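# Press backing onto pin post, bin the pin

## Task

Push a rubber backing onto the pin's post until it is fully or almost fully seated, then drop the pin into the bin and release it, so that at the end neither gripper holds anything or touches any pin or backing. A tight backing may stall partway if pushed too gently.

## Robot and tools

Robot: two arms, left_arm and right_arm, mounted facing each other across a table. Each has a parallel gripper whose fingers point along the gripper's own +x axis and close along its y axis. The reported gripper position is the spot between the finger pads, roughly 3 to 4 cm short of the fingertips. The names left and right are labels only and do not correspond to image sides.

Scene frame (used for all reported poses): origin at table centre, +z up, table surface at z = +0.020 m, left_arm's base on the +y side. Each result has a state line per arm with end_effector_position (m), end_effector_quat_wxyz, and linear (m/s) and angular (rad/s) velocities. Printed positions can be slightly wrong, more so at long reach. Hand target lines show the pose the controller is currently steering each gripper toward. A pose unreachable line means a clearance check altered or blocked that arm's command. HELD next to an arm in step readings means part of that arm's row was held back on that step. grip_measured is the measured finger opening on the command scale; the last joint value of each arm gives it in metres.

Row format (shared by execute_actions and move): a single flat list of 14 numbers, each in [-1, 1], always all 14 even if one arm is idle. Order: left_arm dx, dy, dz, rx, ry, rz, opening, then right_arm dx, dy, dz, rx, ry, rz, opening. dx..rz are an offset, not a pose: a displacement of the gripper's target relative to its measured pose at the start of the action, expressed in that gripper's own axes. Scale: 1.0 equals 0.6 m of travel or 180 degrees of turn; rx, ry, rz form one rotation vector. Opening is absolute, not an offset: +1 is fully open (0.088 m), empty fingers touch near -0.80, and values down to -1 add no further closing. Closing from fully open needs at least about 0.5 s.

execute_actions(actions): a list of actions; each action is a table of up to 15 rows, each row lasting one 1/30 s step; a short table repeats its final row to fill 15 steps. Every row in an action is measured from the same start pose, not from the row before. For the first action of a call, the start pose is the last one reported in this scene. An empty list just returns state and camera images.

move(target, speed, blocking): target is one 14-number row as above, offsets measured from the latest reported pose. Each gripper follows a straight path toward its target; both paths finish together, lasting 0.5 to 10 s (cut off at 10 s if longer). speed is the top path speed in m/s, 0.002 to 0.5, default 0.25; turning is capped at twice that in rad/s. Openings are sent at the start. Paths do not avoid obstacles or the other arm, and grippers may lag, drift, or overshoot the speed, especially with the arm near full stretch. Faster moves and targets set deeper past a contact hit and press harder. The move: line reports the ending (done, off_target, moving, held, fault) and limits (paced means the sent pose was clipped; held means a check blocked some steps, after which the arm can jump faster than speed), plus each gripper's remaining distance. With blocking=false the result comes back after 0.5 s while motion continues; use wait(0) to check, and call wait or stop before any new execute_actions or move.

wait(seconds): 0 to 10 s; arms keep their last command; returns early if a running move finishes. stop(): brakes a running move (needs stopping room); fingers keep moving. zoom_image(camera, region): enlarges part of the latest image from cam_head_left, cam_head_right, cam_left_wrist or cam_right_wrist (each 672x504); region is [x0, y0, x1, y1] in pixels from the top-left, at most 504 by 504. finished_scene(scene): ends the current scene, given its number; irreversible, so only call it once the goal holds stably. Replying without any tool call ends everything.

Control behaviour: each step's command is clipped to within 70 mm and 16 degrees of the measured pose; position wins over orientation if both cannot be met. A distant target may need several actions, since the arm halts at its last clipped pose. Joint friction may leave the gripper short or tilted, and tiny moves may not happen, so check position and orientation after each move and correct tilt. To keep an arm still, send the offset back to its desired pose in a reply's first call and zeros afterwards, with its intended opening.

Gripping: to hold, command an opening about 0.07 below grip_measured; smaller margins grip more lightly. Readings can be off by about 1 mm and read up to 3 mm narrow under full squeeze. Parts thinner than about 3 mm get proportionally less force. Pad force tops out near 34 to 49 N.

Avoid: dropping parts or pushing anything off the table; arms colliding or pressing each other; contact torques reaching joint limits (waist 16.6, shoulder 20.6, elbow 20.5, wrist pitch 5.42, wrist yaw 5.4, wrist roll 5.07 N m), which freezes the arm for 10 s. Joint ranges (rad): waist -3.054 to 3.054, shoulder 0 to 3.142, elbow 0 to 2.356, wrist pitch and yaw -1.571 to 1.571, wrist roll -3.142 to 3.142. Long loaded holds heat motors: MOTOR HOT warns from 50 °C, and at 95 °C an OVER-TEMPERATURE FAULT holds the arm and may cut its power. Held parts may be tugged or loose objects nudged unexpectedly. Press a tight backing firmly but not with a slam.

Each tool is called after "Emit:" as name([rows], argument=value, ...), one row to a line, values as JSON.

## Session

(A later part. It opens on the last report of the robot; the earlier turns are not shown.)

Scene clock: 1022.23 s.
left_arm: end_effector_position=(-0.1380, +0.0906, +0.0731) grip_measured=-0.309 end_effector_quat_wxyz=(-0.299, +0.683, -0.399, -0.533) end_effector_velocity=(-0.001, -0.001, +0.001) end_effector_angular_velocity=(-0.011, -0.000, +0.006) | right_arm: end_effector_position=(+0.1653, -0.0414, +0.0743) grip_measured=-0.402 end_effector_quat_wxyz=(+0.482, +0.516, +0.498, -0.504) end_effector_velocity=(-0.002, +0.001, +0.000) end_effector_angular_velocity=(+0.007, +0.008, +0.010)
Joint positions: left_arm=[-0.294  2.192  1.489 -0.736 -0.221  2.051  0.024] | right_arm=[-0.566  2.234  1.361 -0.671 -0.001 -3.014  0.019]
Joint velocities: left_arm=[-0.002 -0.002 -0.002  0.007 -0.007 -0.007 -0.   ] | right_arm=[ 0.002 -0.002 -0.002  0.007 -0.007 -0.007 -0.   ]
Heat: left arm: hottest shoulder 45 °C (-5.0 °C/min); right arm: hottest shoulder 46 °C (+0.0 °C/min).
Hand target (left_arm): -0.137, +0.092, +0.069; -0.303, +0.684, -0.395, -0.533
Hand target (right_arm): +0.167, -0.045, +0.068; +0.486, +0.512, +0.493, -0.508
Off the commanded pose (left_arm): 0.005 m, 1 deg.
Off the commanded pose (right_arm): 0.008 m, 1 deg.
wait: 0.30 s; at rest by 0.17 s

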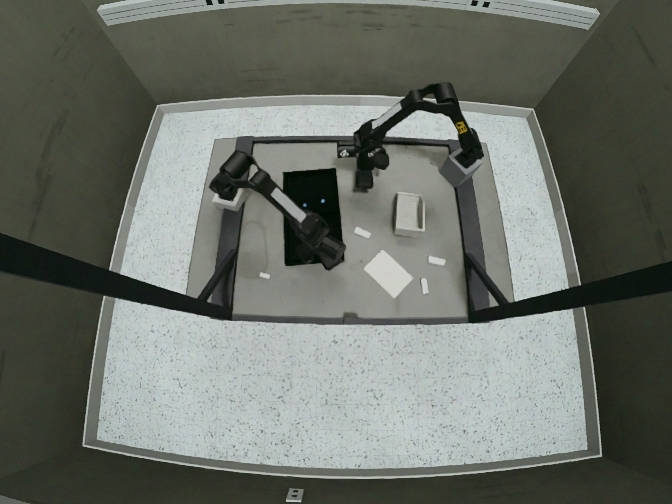

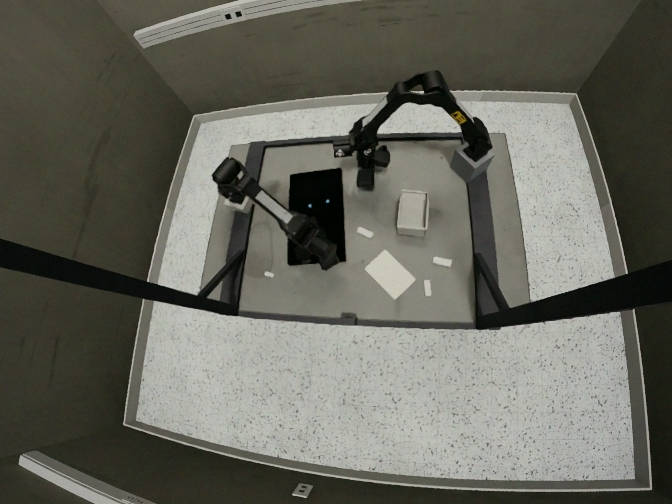

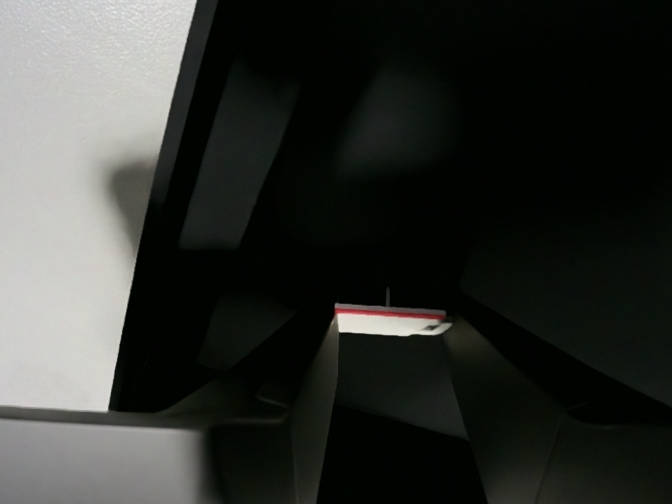

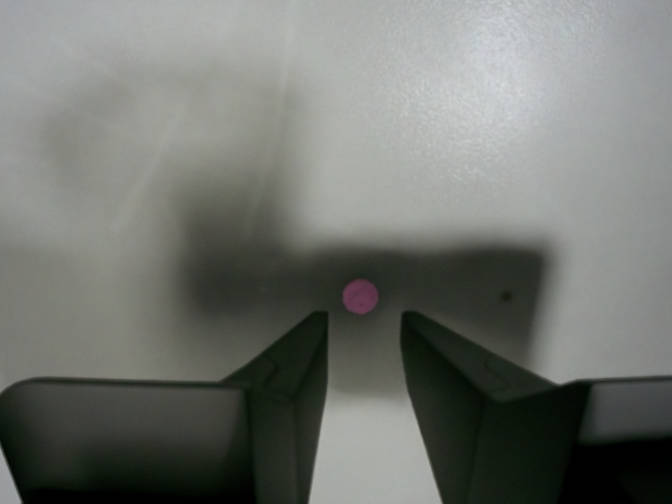

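Emit:
zoom_image(camera="cam_left_wrist", region=[300, 260, 490, 400])

Emit:
zoom_image(camera="cam_right_wrist", region=[300, 260, 430, 355])

Region (300, 260, 490, 400) of cam_left_wrist's 672x504 image, scaled by 2.653, with more detail than that image has; it fills the top 371 rows of this view, and the rest is white.

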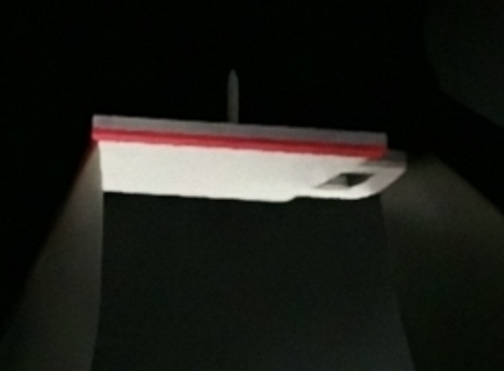

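Region (300, 260, 430, 355) of cam_right_wrist's 672x504 image, scaled by 3.877, with more detail than that image has; it fills the top 368 rows of this view, and the rest is white.

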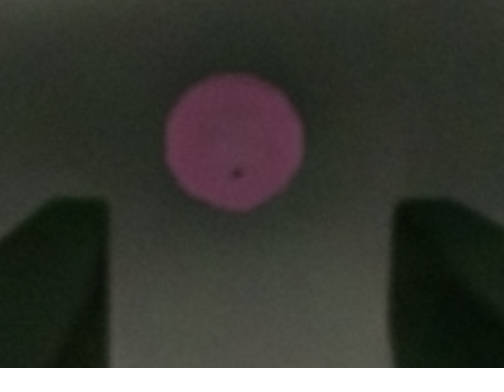

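Emit:
execute_actions([
  [[0.006,-0.002,0.003,0,-0.0015,-0.0025,-0.34, 0.008,0.0003,0.003,0,-0.004,0.0004,-0.55],[0.006,-0.002,0.003,0,-0.0015,-0.0025,-0.36, 0.008,0.0003,0.003,0,-0.004,0.0004,-0.62],[0.006,-0.002,0.003,0,-0.0015,-0.0025,-0.38, 0.010,0.0004,0.0033,0,-0.0044,0.0005,-0.64],[0.006,-0.002,0.003,0,-0.0015,-0.0025,-0.38, 0.013,0.0004,0.0035,0,-0.005,0.0006,-0.64],[0.006,-0.002,0.003,0,-0.0015,-0.0025,-0.38, 0.016,0.0004,0.0036,0,-0.0055,0.0006,-0.64],[0.006,-0.002,0.003,0,-0.0015,-0.0025,-0.38, 0.019,0.0005,0.0038,0,-0.006,0.0007,-0.64],[0.006,-0.002,0.003,0,-0.0015,-0.0025,-0.38, 0.022,0.0005,0.004,0,-0.0066,0.0008,-0.64],[0.006,-0.002,0.003,0,-0.0015,-0.0025,-0.38, 0.025,0.0005,0.0041,0,-0.0071,0.0008,-0.64],[0.006,-0.002,0.003,0,-0.0015,-0.0025,-0.38, 0.0275,0.0006,0.0042,0,-0.0076,0.0009,-0.64],[0.006,-0.002,0.003,0,-0.0015,-0.0025,-0.38, 0.0295,0.0006,0.0043,0,-0.008,0.0009,-0.64],[0.006,-0.002,0.003,0,-0.0015,-0.0025,-0.38, 0.0306,0.0006,0.0044,0,-0.0082,0.001,-0.64]],
])

Emit:
wait(seconds=0.2)

Emit:
zoom_image(camera="cam_right_wrist", region=[300, 280, 430, 375])

Scene clock: 1059.83 s.
left_arm: end_effector_position=(-0.1383, +0.0905, +0.0732) grip_measured=-0.336 end_effector_quat_wxyz=(-0.299, +0.683, -0.400, -0.533) end_effector_velocity=(+0.003, +0.004, -0.000) end_effector_angular_velocity=(+0.015, -0.020, -0.009) | right_arm: end_effector_position=(+0.1654, -0.0421, +0.0624) grip_measured=-0.636 end_effector_quat_wxyz=(+0.486, +0.513, +0.494, -0.507) end_effector_velocity=(+0.000, -0.004, -0.003) end_effector_angular_velocity=(-0.027, +0.005, +0.005)
Joint positions: left_arm=[-0.294  2.192  1.489 -0.735 -0.221  2.051  0.023] | right_arm=[-0.566  2.267  1.364 -0.653 -0.001 -3.014  0.008]
Joint velocities: left_arm=[-0.002 -0.002 -0.002 -0.022 -0.007  0.007 -0.   ] | right_arm=[-0.002  0.012  0.007 -0.022 -0.007 -0.007 -0.001]
Heat: left arm: hottest shoulder 46 °C (+0.0 °C/min); right arm: hottest shoulder 46 °C (+1.0 °C/min).
Hand target (left_arm): -0.137, +0.092, +0.069; -0.302, +0.684, -0.396, -0.533
Hand target (right_arm): +0.166, -0.044, +0.056; +0.489, +0.510, +0.490, -0.510
Off the commanded pose (left_arm): 0.004 m, 1 deg.
Off the commanded pose (right_arm): 0.007 m, 1 deg.
Step readings (end_effector_position):
0: left_arm (-0.1380, +0.0906, +0.0731) | right_arm (+0.1653, -0.0414, +0.0743)
1: left_arm (-0.1380, +0.0906, +0.0731) | right_arm (+0.1653, -0.0414, +0.0743)
2: left_arm (-0.1381, +0.0905, +0.0731) | right_arm (+0.1653, -0.0414, +0.0743)
4: left_arm (-0.1382, +0.0905, +0.0731) | right_arm (+0.1653, -0.0416, +0.0737)
8: left_arm (-0.1383, +0.0905, +0.0732) | right_arm (+0.1654, -0.0423, +0.0689)
15: end_effector_position above

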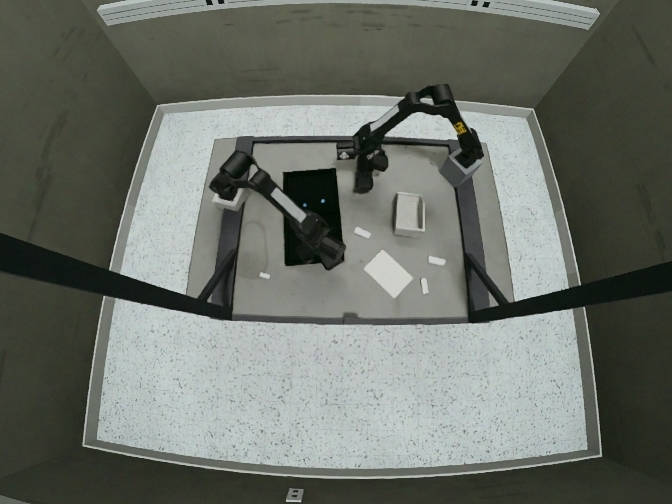

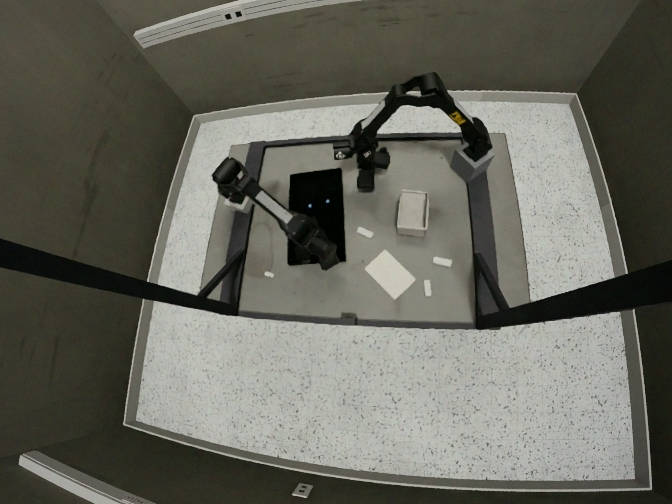

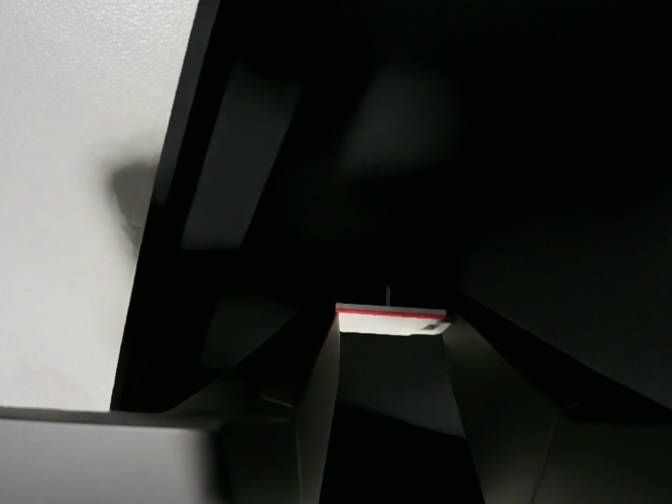

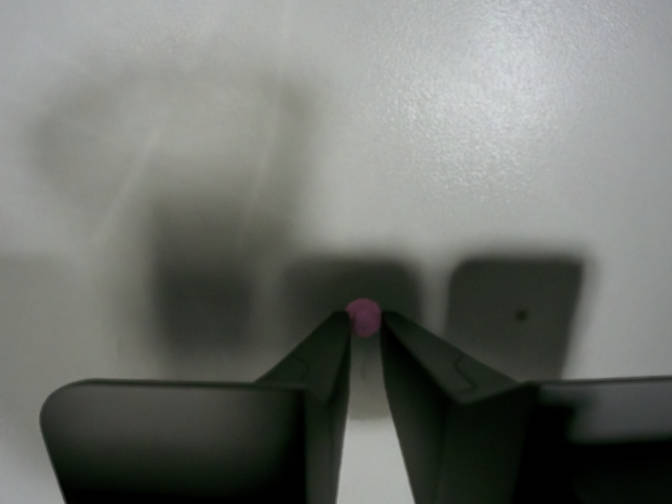

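Scene clock: 1060.03 s.
left_arm: end_effector_position=(-0.1383, +0.0905, +0.0732) grip_measured=-0.336 end_effector_quat_wxyz=(-0.299, +0.683, -0.400, -0.533) end_effector_velocity=(-0.000, +0.003, -0.002) end_effector_angular_velocity=(+0.005, -0.011, +0.001) | right_arm: end_effector_position=(+0.1654, -0.0418, +0.0624) grip_measured=-0.637 end_effector_quat_wxyz=(+0.485, +0.513, +0.494, -0.507) end_effector_velocity=(+0.000, -0.002, +0.000) end_effector_angular_velocity=(-0.008, +0.007, +0.005)
Joint positions: left_arm=[-0.294  2.192  1.489 -0.735 -0.221  2.051  0.023] | right_arm=[-0.566  2.268  1.365 -0.653 -0.001 -3.014  0.008]
Joint velocities: left_arm=[-0.007  0.002 -0.002 -0.007 -0.007 -0.007 -0.   ] | right_arm=[-0.002 -0.002 -0.002 -0.007 -0.007 -0.007 -0.   ]
Heat: left arm: hottest shoulder 46 °C (+0.0 °C/min); right arm: hottest shoulder 46 °C (+1.0 °C/min).
Hand target (left_arm): -0.137, +0.092, +0.069; -0.302, +0.684, -0.396, -0.533
Hand target (right_arm): +0.166, -0.044, +0.056; +0.489, +0.510, +0.490, -0.510
Off the commanded pose (left_arm): 0.004 m, 1 deg.
Off the commanded pose (right_arm): 0.007 m, 1 deg.
wait: 0.20 s; at rest by 0.17 s

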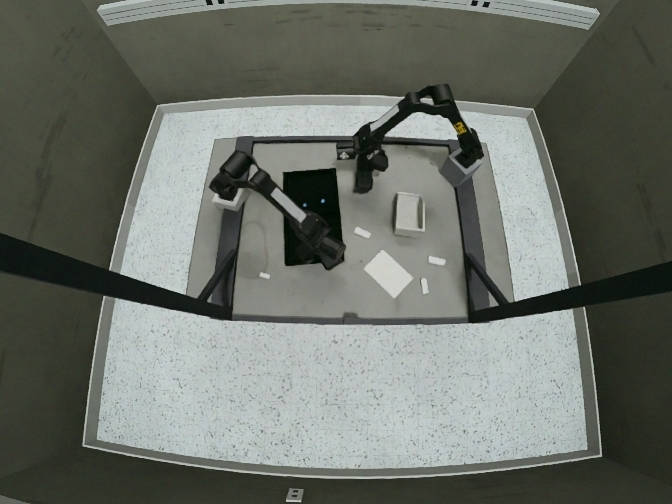

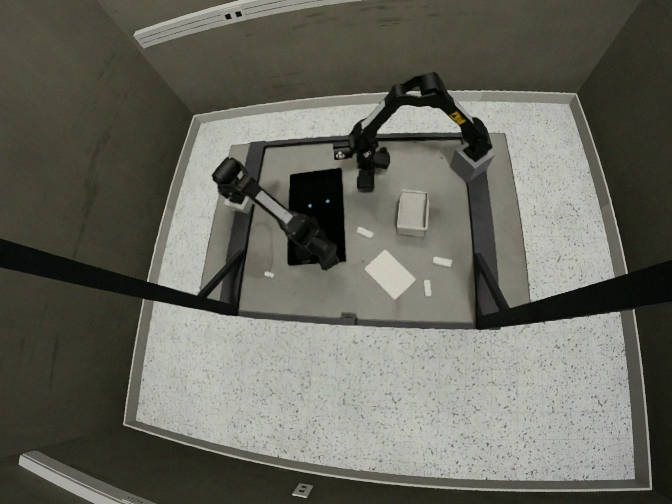

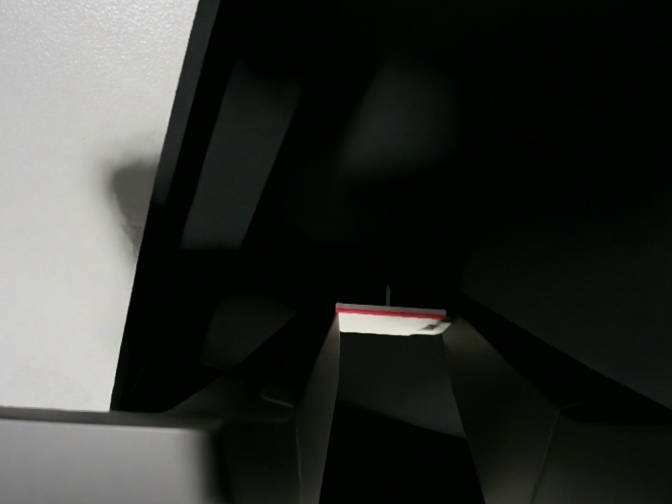

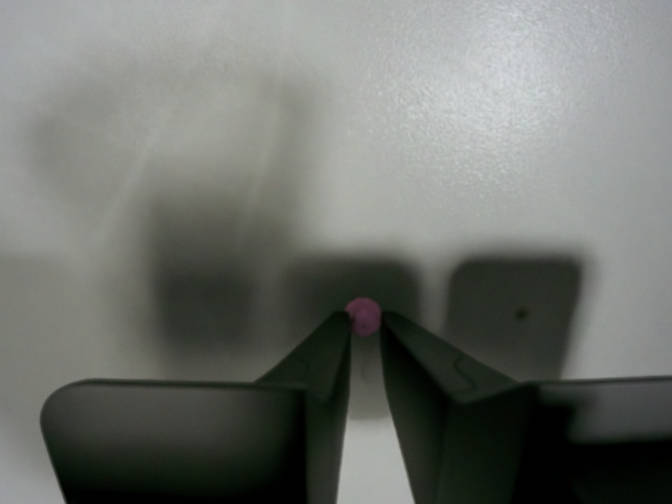

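Region (300, 280, 430, 375) of cam_right_wrist's 672x504 image, scaled by 3.877, with more detail than that image has; it fills the top 368 rows of this view, and the rest is white.

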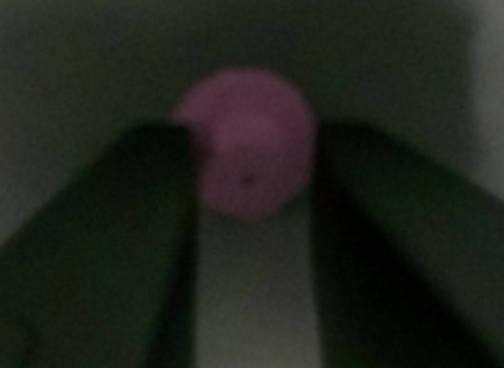

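Emit:
execute_actions([
  [[-0.008,0,-0.002,0,0,0,-0.4, -0.006,-0.0003,-0.0024,0,0.0029,-0.0003,-0.64],[-0.014,0,-0.0037,0,0,0,-0.4, -0.008,-0.0004,-0.0032,0,0.0039,-0.0004,-0.64],[-0.02,0,-0.0052,0,0,0,-0.4, -0.0098,-0.0005,-0.0039,0,0.0047,-0.0005,-0.64],[-0.027,0,-0.007,0,0,0,-0.4, -0.0098,-0.0005,-0.0039,0,0.0047,-0.0005,-0.64],[-0.034,0,-0.0089,0,0,0,-0.4, -0.0098,-0.0005,-0.0039,0,0.0047,-0.0005,-0.64],[-0.041,0,-0.0107,0,0,0,-0.4, -0.0098,-0.0003,-0.0021,0,0.0031,-0.0003,-0.64],[-0.048,0,-0.0126,0,0,0,-0.4, -0.0098,-0.0001,-0.0003,0,0.0015,-0.0001,-0.64],[-0.055,0,-0.0144,0,0,0,-0.4, -0.0098,0.0001,0.0015,0,0,0,-0.64],[-0.062,0,-0.0162,0,0,0,-0.4, -0.0098,0.0003,0.0033,0,-0.0016,0.0002,-0.64],[-0.068,0,-0.0178,0,0,0,-0.4, -0.0098,0.0003,0.0033,0,-0.0016,0.0002,-0.64],[-0.074,0,-0.0194,0,0,0,-0.4, -0.0098,0.0003,0.0033,0,-0.0016,0.0002,-0.64],[-0.078,0,-0.0204,0,0,0,-0.4, -0.0098,0.0003,0.0033,0,-0.0016,0.0002,-0.64],[-0.0806,0,-0.0211,0,0,0,-0.4, -0.0098,0.0003,0.0033,0,-0.0016,0.0002,-0.64]],
])

Emit:
wait(seconds=0.2)

Emit:
zoom_image(camera="cam_right_wrist", region=[300, 280, 430, 375])

Scene clock: 1084.23 s.
left_arm: end_effector_position=(-0.1363, +0.0935, +0.1122) grip_measured=-0.336 end_effector_quat_wxyz=(-0.305, +0.684, -0.395, -0.532) end_effector_velocity=(-0.010, -0.023, +0.091) end_effector_angular_velocity=(-0.135, +0.048, +0.023) | right_arm: end_effector_position=(+0.1656, -0.0442, +0.0644) grip_measured=-0.638 end_effector_quat_wxyz=(+0.488, +0.511, +0.491, -0.509) end_effector_velocity=(+0.000, -0.005, +0.000) end_effector_angular_velocity=(-0.023, +0.005, +0.005)
Joint positions: left_arm=[-0.294  2.132  1.561 -0.882 -0.221  2.051  0.023] | right_arm=[-0.566  2.262  1.365 -0.669 -0.001 -3.014  0.008]
Joint velocities: left_arm=[-0.002 -0.125  0.164 -0.154 -0.037 -0.022 -0.   ] | right_arm=[-0.002 -0.002 -0.002 -0.022 -0.007 -0.007 -0.   ]
Heat: left arm: hottest shoulder 46 °C (+0.0 °C/min); right arm: hottest shoulder 45 °C (-1.0 °C/min).
Hand target (left_arm): -0.137, +0.091, +0.123; -0.299, +0.683, -0.400, -0.533
Hand target (right_arm): +0.165, -0.044, +0.068; +0.487, +0.512, +0.493, -0.508
Off the commanded pose (left_arm): 0.011 m, 1 deg.
Off the commanded pose (right_arm): 0.004 m, 0 deg.
Step readings (end_effector_position):
0: left_arm (-0.1383, +0.0905, +0.0732) | right_arm (+0.1653, -0.0416, +0.0625)
1: left_arm (-0.1383, +0.0905, +0.0732) | right_arm (+0.1653, -0.0416, +0.0625)
2: left_arm (-0.1381, +0.0907, +0.0734) | right_arm (+0.1653, -0.0416, +0.0625)
4: left_arm (-0.1366, +0.0930, +0.0747) | right_arm (+0.1653, -0.0413, +0.0632)
8: left_arm (-0.1339, +0.0971, +0.0818) | right_arm (+0.1653, -0.0415, +0.0636)
15: end_effector_position above

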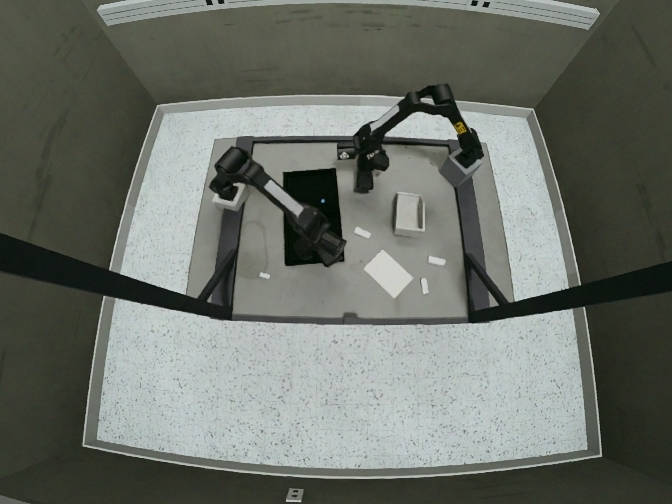

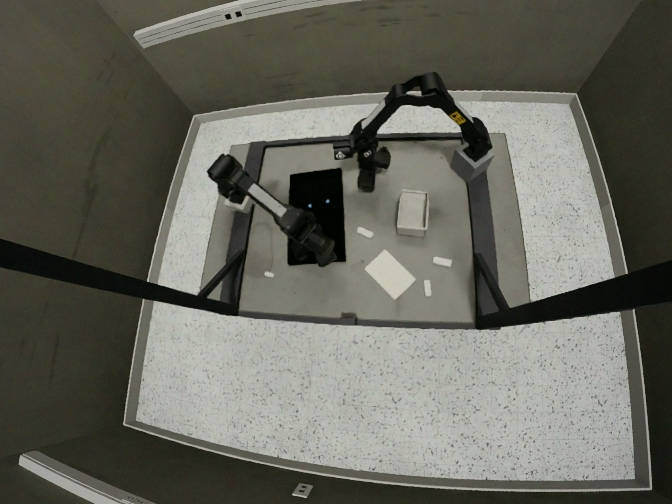

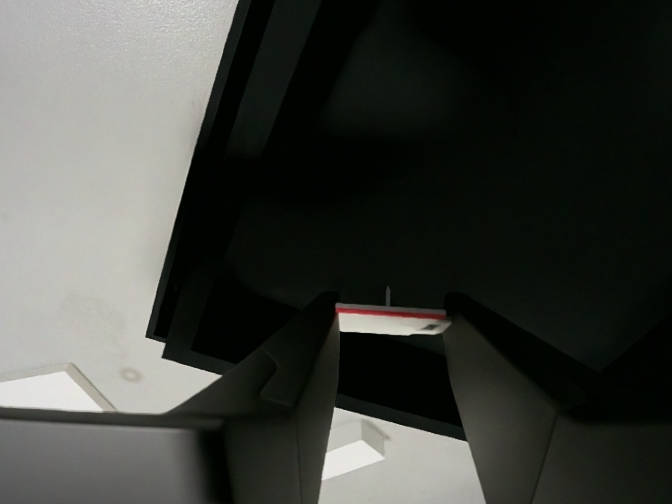

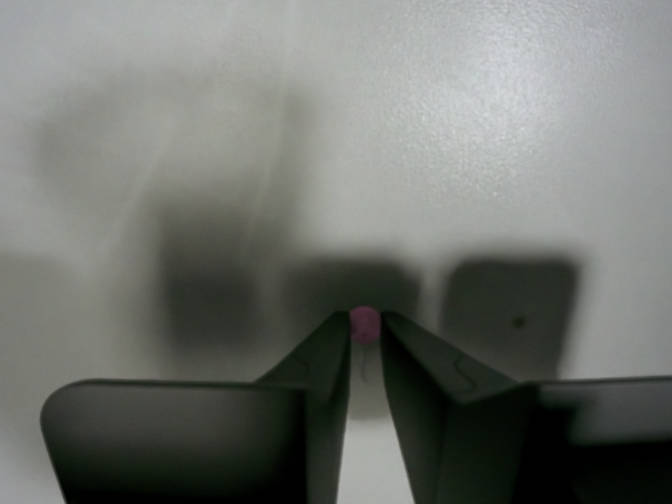

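Scene clock: 1084.43 s.
left_arm: end_effector_position=(-0.1362, +0.0937, +0.1166) grip_measured=-0.336 end_effector_quat_wxyz=(-0.305, +0.684, -0.395, -0.532) end_effector_velocity=(+0.003, +0.004, -0.000) end_effector_angular_velocity=(+0.020, -0.001, +0.023) | right_arm: end_effector_position=(+0.1656, -0.0444, +0.0644) grip_measured=-0.638 end_effector_quat_wxyz=(+0.489, +0.511, +0.491, -0.509) end_effector_velocity=(+0.002, -0.006, -0.001) end_effector_angular_velocity=(-0.027, +0.005, -0.015)
Joint positions: left_arm=[-0.294  2.126  1.57  -0.898 -0.221  2.051  0.023] | right_arm=[-0.566  2.262  1.365 -0.67  -0.001 -3.014  0.008]
Joint velocities: left_arm=[ 0.002 -0.002 -0.002 -0.022  0.007 -0.022  0.   ] | right_arm=[-0.007  0.002 -0.002 -0.022 -0.007  0.007  0.   ]
Heat: left arm: hottest shoulder 46 °C (+0.0 °C/min); right arm: hottest shoulder 45 °C (-1.0 °C/min).
Hand target (left_arm): -0.137, +0.091, +0.123; -0.299, +0.683, -0.400, -0.533
Hand target (right_arm): +0.165, -0.044, +0.068; +0.487, +0.512, +0.493, -0.508
Off the commanded pose (left_arm): 0.007 m, 1 deg.
Off the commanded pose (right_arm): 0.004 m, 0 deg.
wait: 0.20 s; no rest

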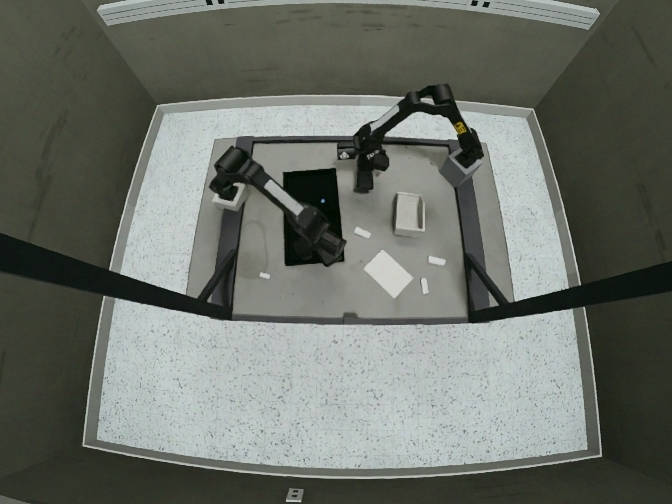

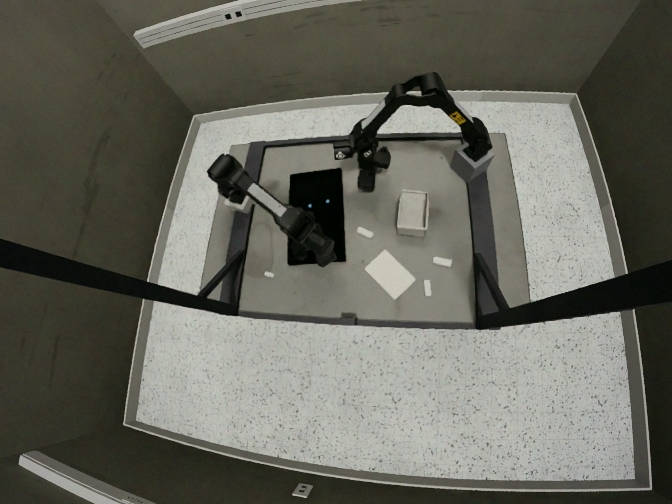

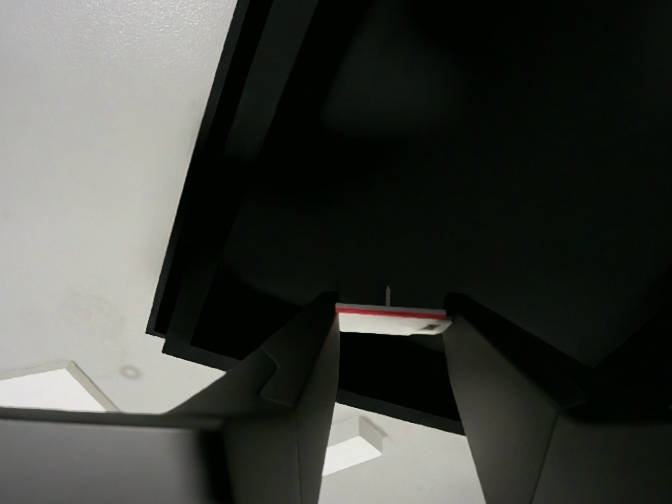

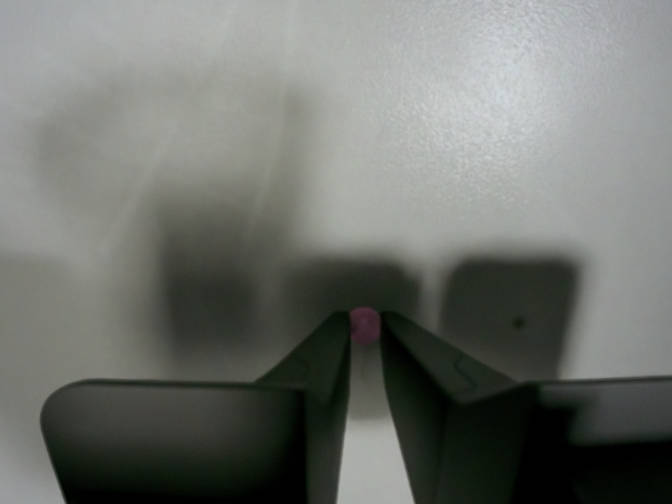

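Region (300, 280, 430, 375) of cam_right_wrist's 672x504 image, scaled by 3.877, with more detail than that image has; it fills the top 368 rows of this view, and the rest is white.

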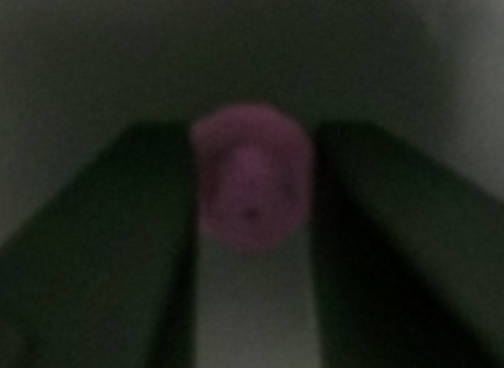

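Emit:
execute_actions(actions=[])

Scene clock: 1102.10 s.
left_arm: end_effector_position=(-0.1360, +0.0939, +0.1165) grip_measured=-0.336 end_effector_quat_wxyz=(-0.306, +0.684, -0.395, -0.532) end_effector_velocity=(+0.002, +0.007, -0.003) end_effector_angular_velocity=(+0.022, -0.022, +0.001) | right_arm: end_effector_position=(+0.1656, -0.0445, +0.0644) grip_measured=-0.638 end_effector_quat_wxyz=(+0.489, +0.511, +0.491, -0.509) end_effector_velocity=(+0.002, +0.001, +0.000) end_effector_angular_velocity=(+0.008, -0.007, +0.005)
Joint positions: left_arm=[-0.294  2.126  1.57  -0.899 -0.221  2.051  0.023] | right_arm=[-0.566  2.262  1.365 -0.67  -0.001 -3.014  0.008]
Joint velocities: left_arm=[-0.007  0.002 -0.007 -0.022 -0.007 -0.007 -0.   ] | right_arm=[-0.002 -0.002 -0.002  0.007  0.007 -0.007 -0.   ]
Heat: left arm: hottest shoulder 48 °C (+2.0 °C/min); right arm: hottest shoulder 50 °C (+4.0 °C/min). Fold the right arm in close to its base before you think long.
Hand target (left_arm): -0.137, +0.091, +0.123; -0.299, +0.683, -0.400, -0.533
Hand target (right_arm): +0.165, -0.044, +0.068; +0.487, +0.512, +0.493, -0.508
Off the commanded pose (left_arm): 0.007 m, 1 deg.
Off the commanded pose (right_arm): 0.004 m, 0 deg.
MOTOR HOT: a motor of the right arm reached 50 °C. Now the hottest motor of the right arm, joint 2 (shoulder), reports 50 °C. The temperature limit of the motors' drives, at which the controller stops that arm, is 95 °C. To cool a motor, set the load down, stop pushing, or move to a pose that needs little force.

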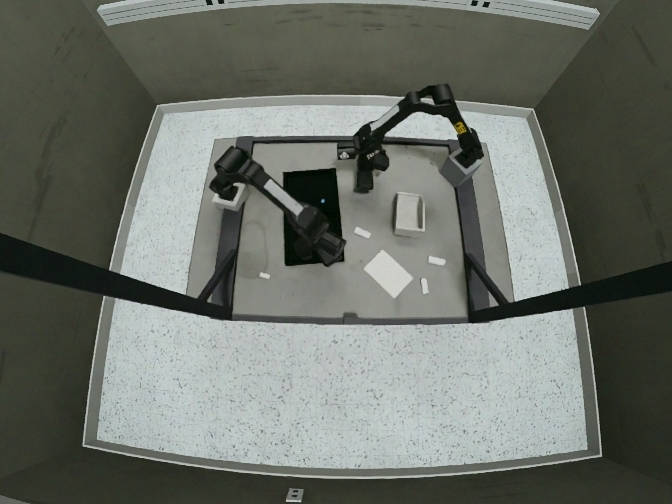

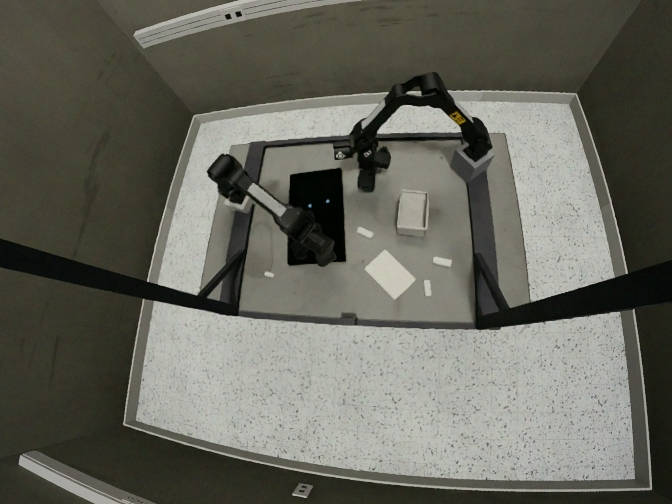

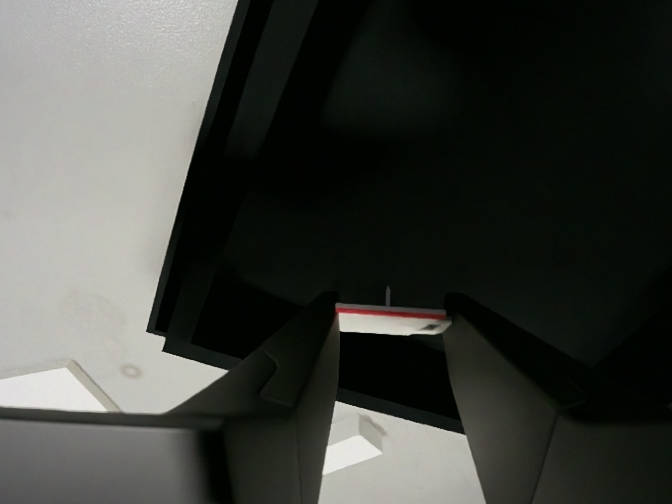

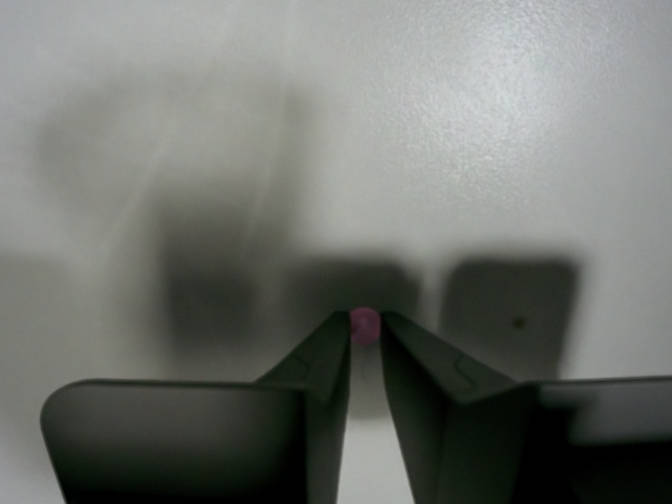

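Emit:
execute_actions([
  [[0,0,0,0,0,0,-0.4,0.012,0.0005,0.0046,0,-0.0057,0.0006,-0.64]],
])

Scene clock: 1105.07 s.
left_arm: end_effector_position=(-0.1360, +0.0939, +0.1165) grip_measured=-0.336 end_effector_quat_wxyz=(-0.306, +0.684, -0.395, -0.532) end_effector_velocity=(+0.002, +0.003, +0.001) end_effector_angular_velocity=(-0.001, -0.005, +0.020) | right_arm: end_effector_position=(+0.1657, -0.0452, +0.0629) grip_measured=-0.638 end_effector_quat_wxyz=(+0.490, +0.510, +0.490, -0.510) end_effector_velocity=(+0.002, -0.001, -0.000) end_effector_angular_velocity=(-0.007, -0.008, -0.010)
Joint positions: left_arm=[-0.294  2.126  1.57  -0.899 -0.221  2.051  0.023] | right_arm=[-0.566  2.266  1.365 -0.67  -0.001 -3.014  0.008]
Joint velocities: left_arm=[-0.002 -0.007 -0.007 -0.007 -0.007 -0.022 -0.   ] | right_arm=[-0.002  0.002  0.002 -0.007  0.007  0.007 -0.   ]
Heat: left arm: hottest shoulder 49 °C (+3.0 °C/min); right arm: hottest shoulder 50 °C (+4.0 °C/min). Fold the right arm in close to its base before you think long.
Hand target (left_arm): -0.136, +0.094, +0.117; -0.306, +0.684, -0.395, -0.532
Hand target (right_arm): +0.166, -0.047, +0.057; +0.493, +0.507, +0.486, -0.513
Off the commanded pose (left_arm): 0.000 m, 0 deg.
Off the commanded pose (right_arm): 0.006 m, 1 deg.
MOTOR HOT: still on. Now the hottest motor of the right arm, joint 2 (shoulder), reports 50 °C; a drive's own limit is 95 °C.
Step readings (end_effector_position):
0: left_arm (-0.1360, +0.0939, +0.1165) | right_arm (+0.1656, -0.0445, +0.0644)
1: left_arm (-0.1360, +0.0939, +0.1165) | right_arm (+0.1656, -0.0445, +0.0644)
2: left_arm (-0.1360, +0.0939, +0.1165) | right_arm (+0.1656, -0.0445, +0.0644)
4: left_arm (-0.1360, +0.0939, +0.1165) | right_arm (+0.1656, -0.0446, +0.0642)
8: left_arm (-0.1360, +0.0939, +0.1165) | right_arm (+0.1656, -0.0451, +0.0630)
15: end_effector_position above

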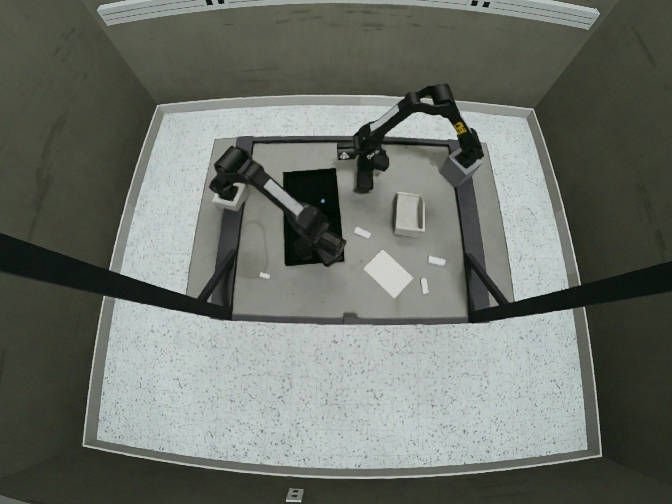

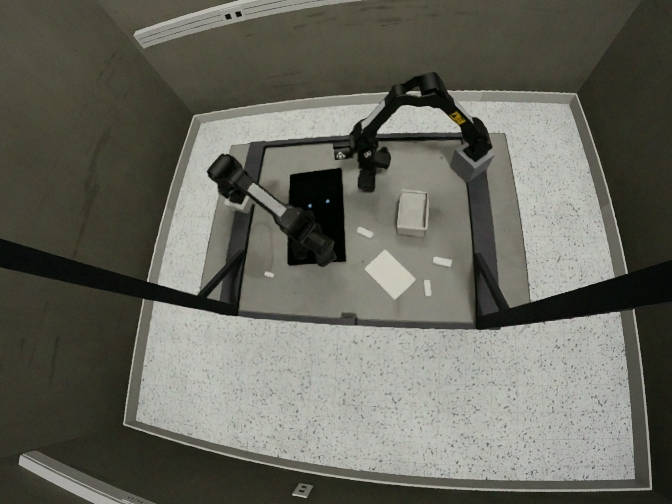

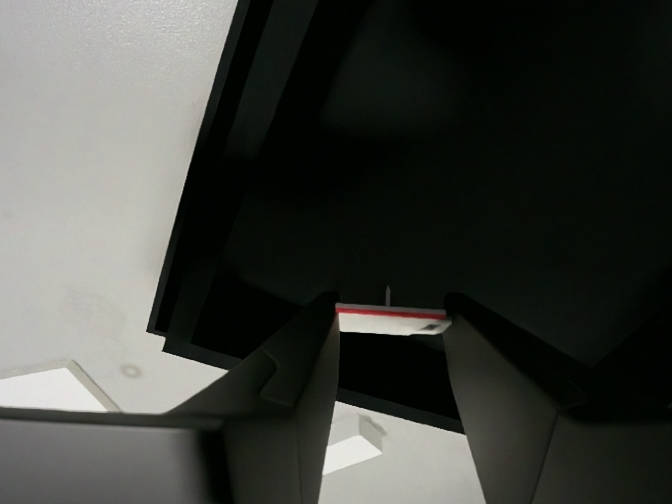

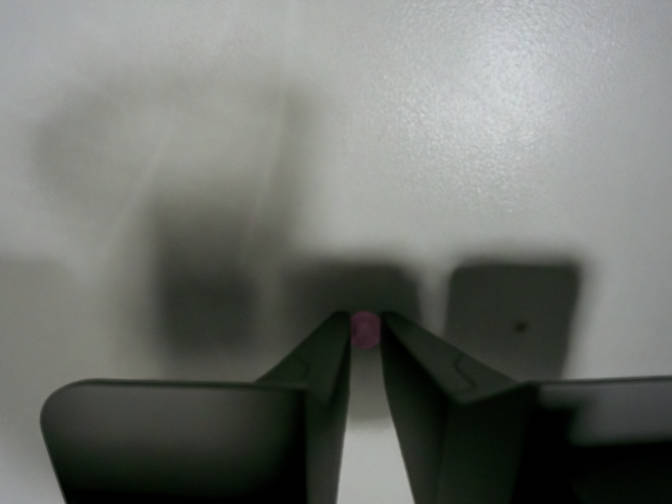

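Emit:
zoom_image(camera="cam_right_wrist", region=[306, 270, 426, 390])

Region (306, 270, 426, 390) of cam_right_wrist's 672x504 image, scaled by 4.200, with more detail than that image has.

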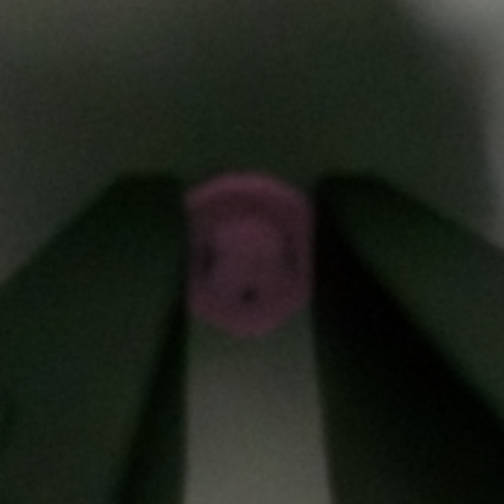

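Emit:
execute_actions([
  [[0,0,0,0,0,0,-0.4,0.0105,0.0004,0.004,0,-0.005,0.0005,-0.64]],
  [[0,0,0,0,0,0,-0.4,0.008,0.0003,0.003,0,-0.004,0.0004,-0.66],[0,0,0,0,0,0,-0.4,0.008,0.0003,0.003,0,-0.004,0.0004,-0.68],[0,0,0,0,0,0,-0.4,0.008,0.0003,0.003,0,-0.004,0.0004,-0.70],[0,0,0,0,0,0,-0.4,0.008,0.0003,0.003,0,-0.004,0.0004,-0.72],[0,0,0,0,0,0,-0.4,0.008,0.0003,0.003,0,-0.004,0.0004,-0.74],[0,0,0,0,0,0,-0.4,0.008,0.0003,0.003,0,-0.004,0.0004,-0.76],[0,0,0,0,0,0,-0.4,0.008,0.0003,0.003,0,-0.004,0.0004,-0.78],[0,0,0,0,0,0,-0.4,0.008,0.0003,0.003,0,-0.004,0.0004,-0.80]],
])

Scene clock: 1116.67 s.
left_arm: end_effector_position=(-0.1360, +0.0939, +0.1165) grip_measured=-0.336 end_effector_quat_wxyz=(-0.306, +0.684, -0.395, -0.532) end_effector_velocity=(+0.001, +0.002, +0.000) end_effector_angular_velocity=(+0.001, -0.009, +0.006) | right_arm: end_effector_position=(+0.1658, -0.0452, +0.0628) grip_measured=-0.768 end_effector_quat_wxyz=(+0.490, +0.510, +0.490, -0.510) end_effector_velocity=(-0.000, +0.000, -0.001) end_effector_angular_velocity=(+0.002, +0.008, +0.005)
Joint positions: left_arm=[-0.294  2.126  1.57  -0.899 -0.221  2.051  0.023] | right_arm=[-0.566  2.267  1.365 -0.67  -0.001 -3.014  0.001]
Joint velocities: left_arm=[-0.002 -0.002 -0.002 -0.007 -0.007 -0.007 -0.   ] | right_arm=[-0.002  0.002 -0.002  0.007 -0.007 -0.007 -0.   ]
Heat: left arm: hottest shoulder 49 °C (+3.0 °C/min); right arm: hottest shoulder 49 °C (+3.0 °C/min). Fold the right arm in close to its base before you think long.
Hand target (left_arm): -0.136, +0.094, +0.117; -0.306, +0.684, -0.395, -0.532
Hand target (right_arm): +0.166, -0.047, +0.058; +0.493, +0.507, +0.486, -0.513
Off the commanded pose (left_arm): 0.000 m, 0 deg.
Off the commanded pose (right_arm): 0.005 m, 1 deg.
MOTOR HOT: still on. Now the hottest motor of the right arm, joint 2 (shoulder), reports 49 °C; a drive's own limit is 95 °C.
Step readings (end_effector_position; steps 1 to 15: 1st action; 16 to 30: 2nd action):
0: left_arm (-0.1360, +0.0939, +0.1165) | right_arm (+0.1657, -0.0452, +0.0629)
1: left_arm (-0.1360, +0.0939, +0.1165) | right_arm (+0.1657, -0.0452, +0.0628)
2: left_arm (-0.1360, +0.0939, +0.1165) | right_arm (+0.1657, -0.0452, +0.0628)
4: left_arm (-0.1360, +0.0939, +0.1165) | right_arm (+0.1657, -0.0452, +0.0628)
8: left_arm (-0.1360, +0.0939, +0.1165) | right_arm (+0.1657, -0.0452, +0.0628)
15: left_arm (-0.1360, +0.0939, +0.1165) | right_arm (+0.1657, -0.0452, +0.0628)
16: left_arm (-0.1360, +0.0939, +0.1165) | right_arm (+0.1657, -0.0452, +0.0628)
17: left_arm (-0.1360, +0.0939, +0.1165) | right_arm (+0.1657, -0.0452, +0.0628)
19: left_arm (-0.1360, +0.0939, +0.1165) | right_arm (+0.1657, -0.0452, +0.0628)
23: left_arm (-0.1360, +0.0939, +0.1165) | right_arm (+0.1658, -0.0452, +0.0628)
30: end_effector_position above

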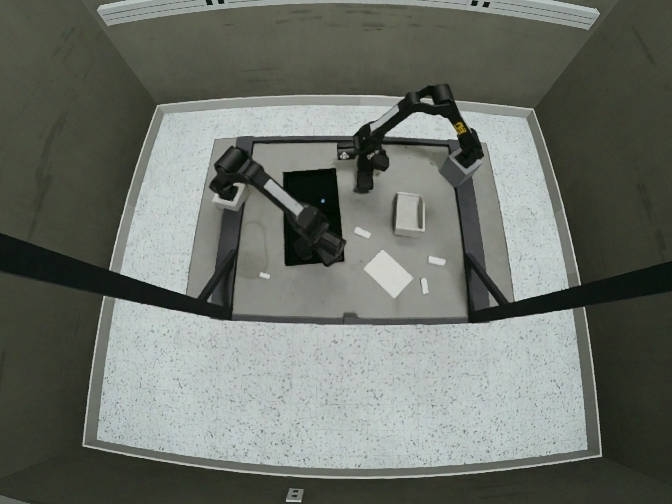

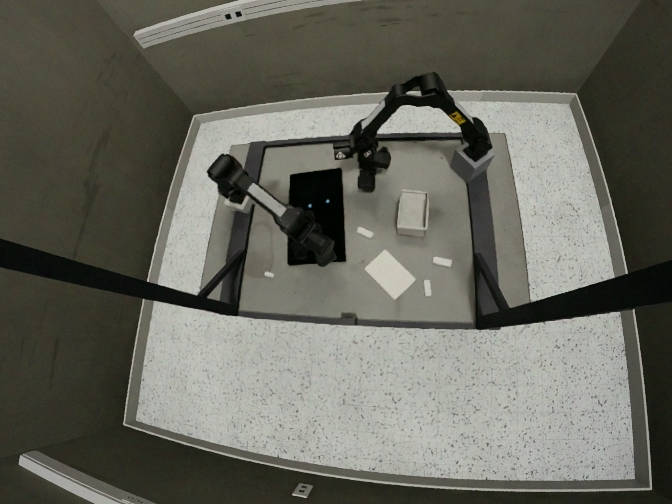

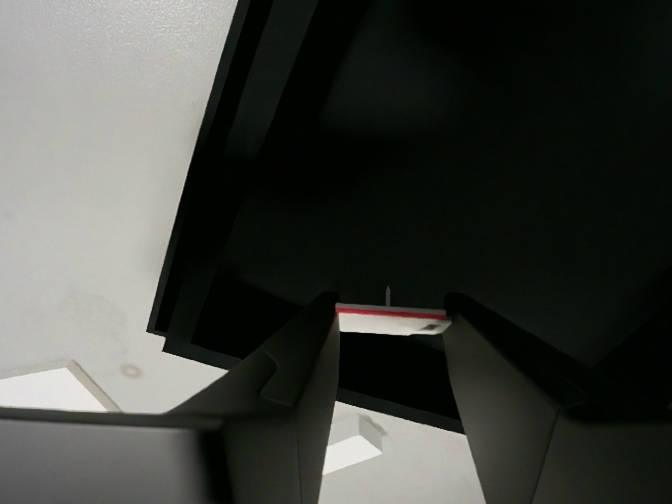

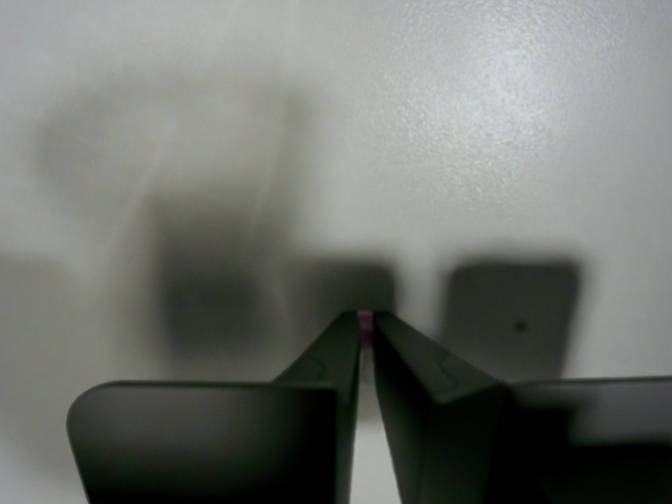

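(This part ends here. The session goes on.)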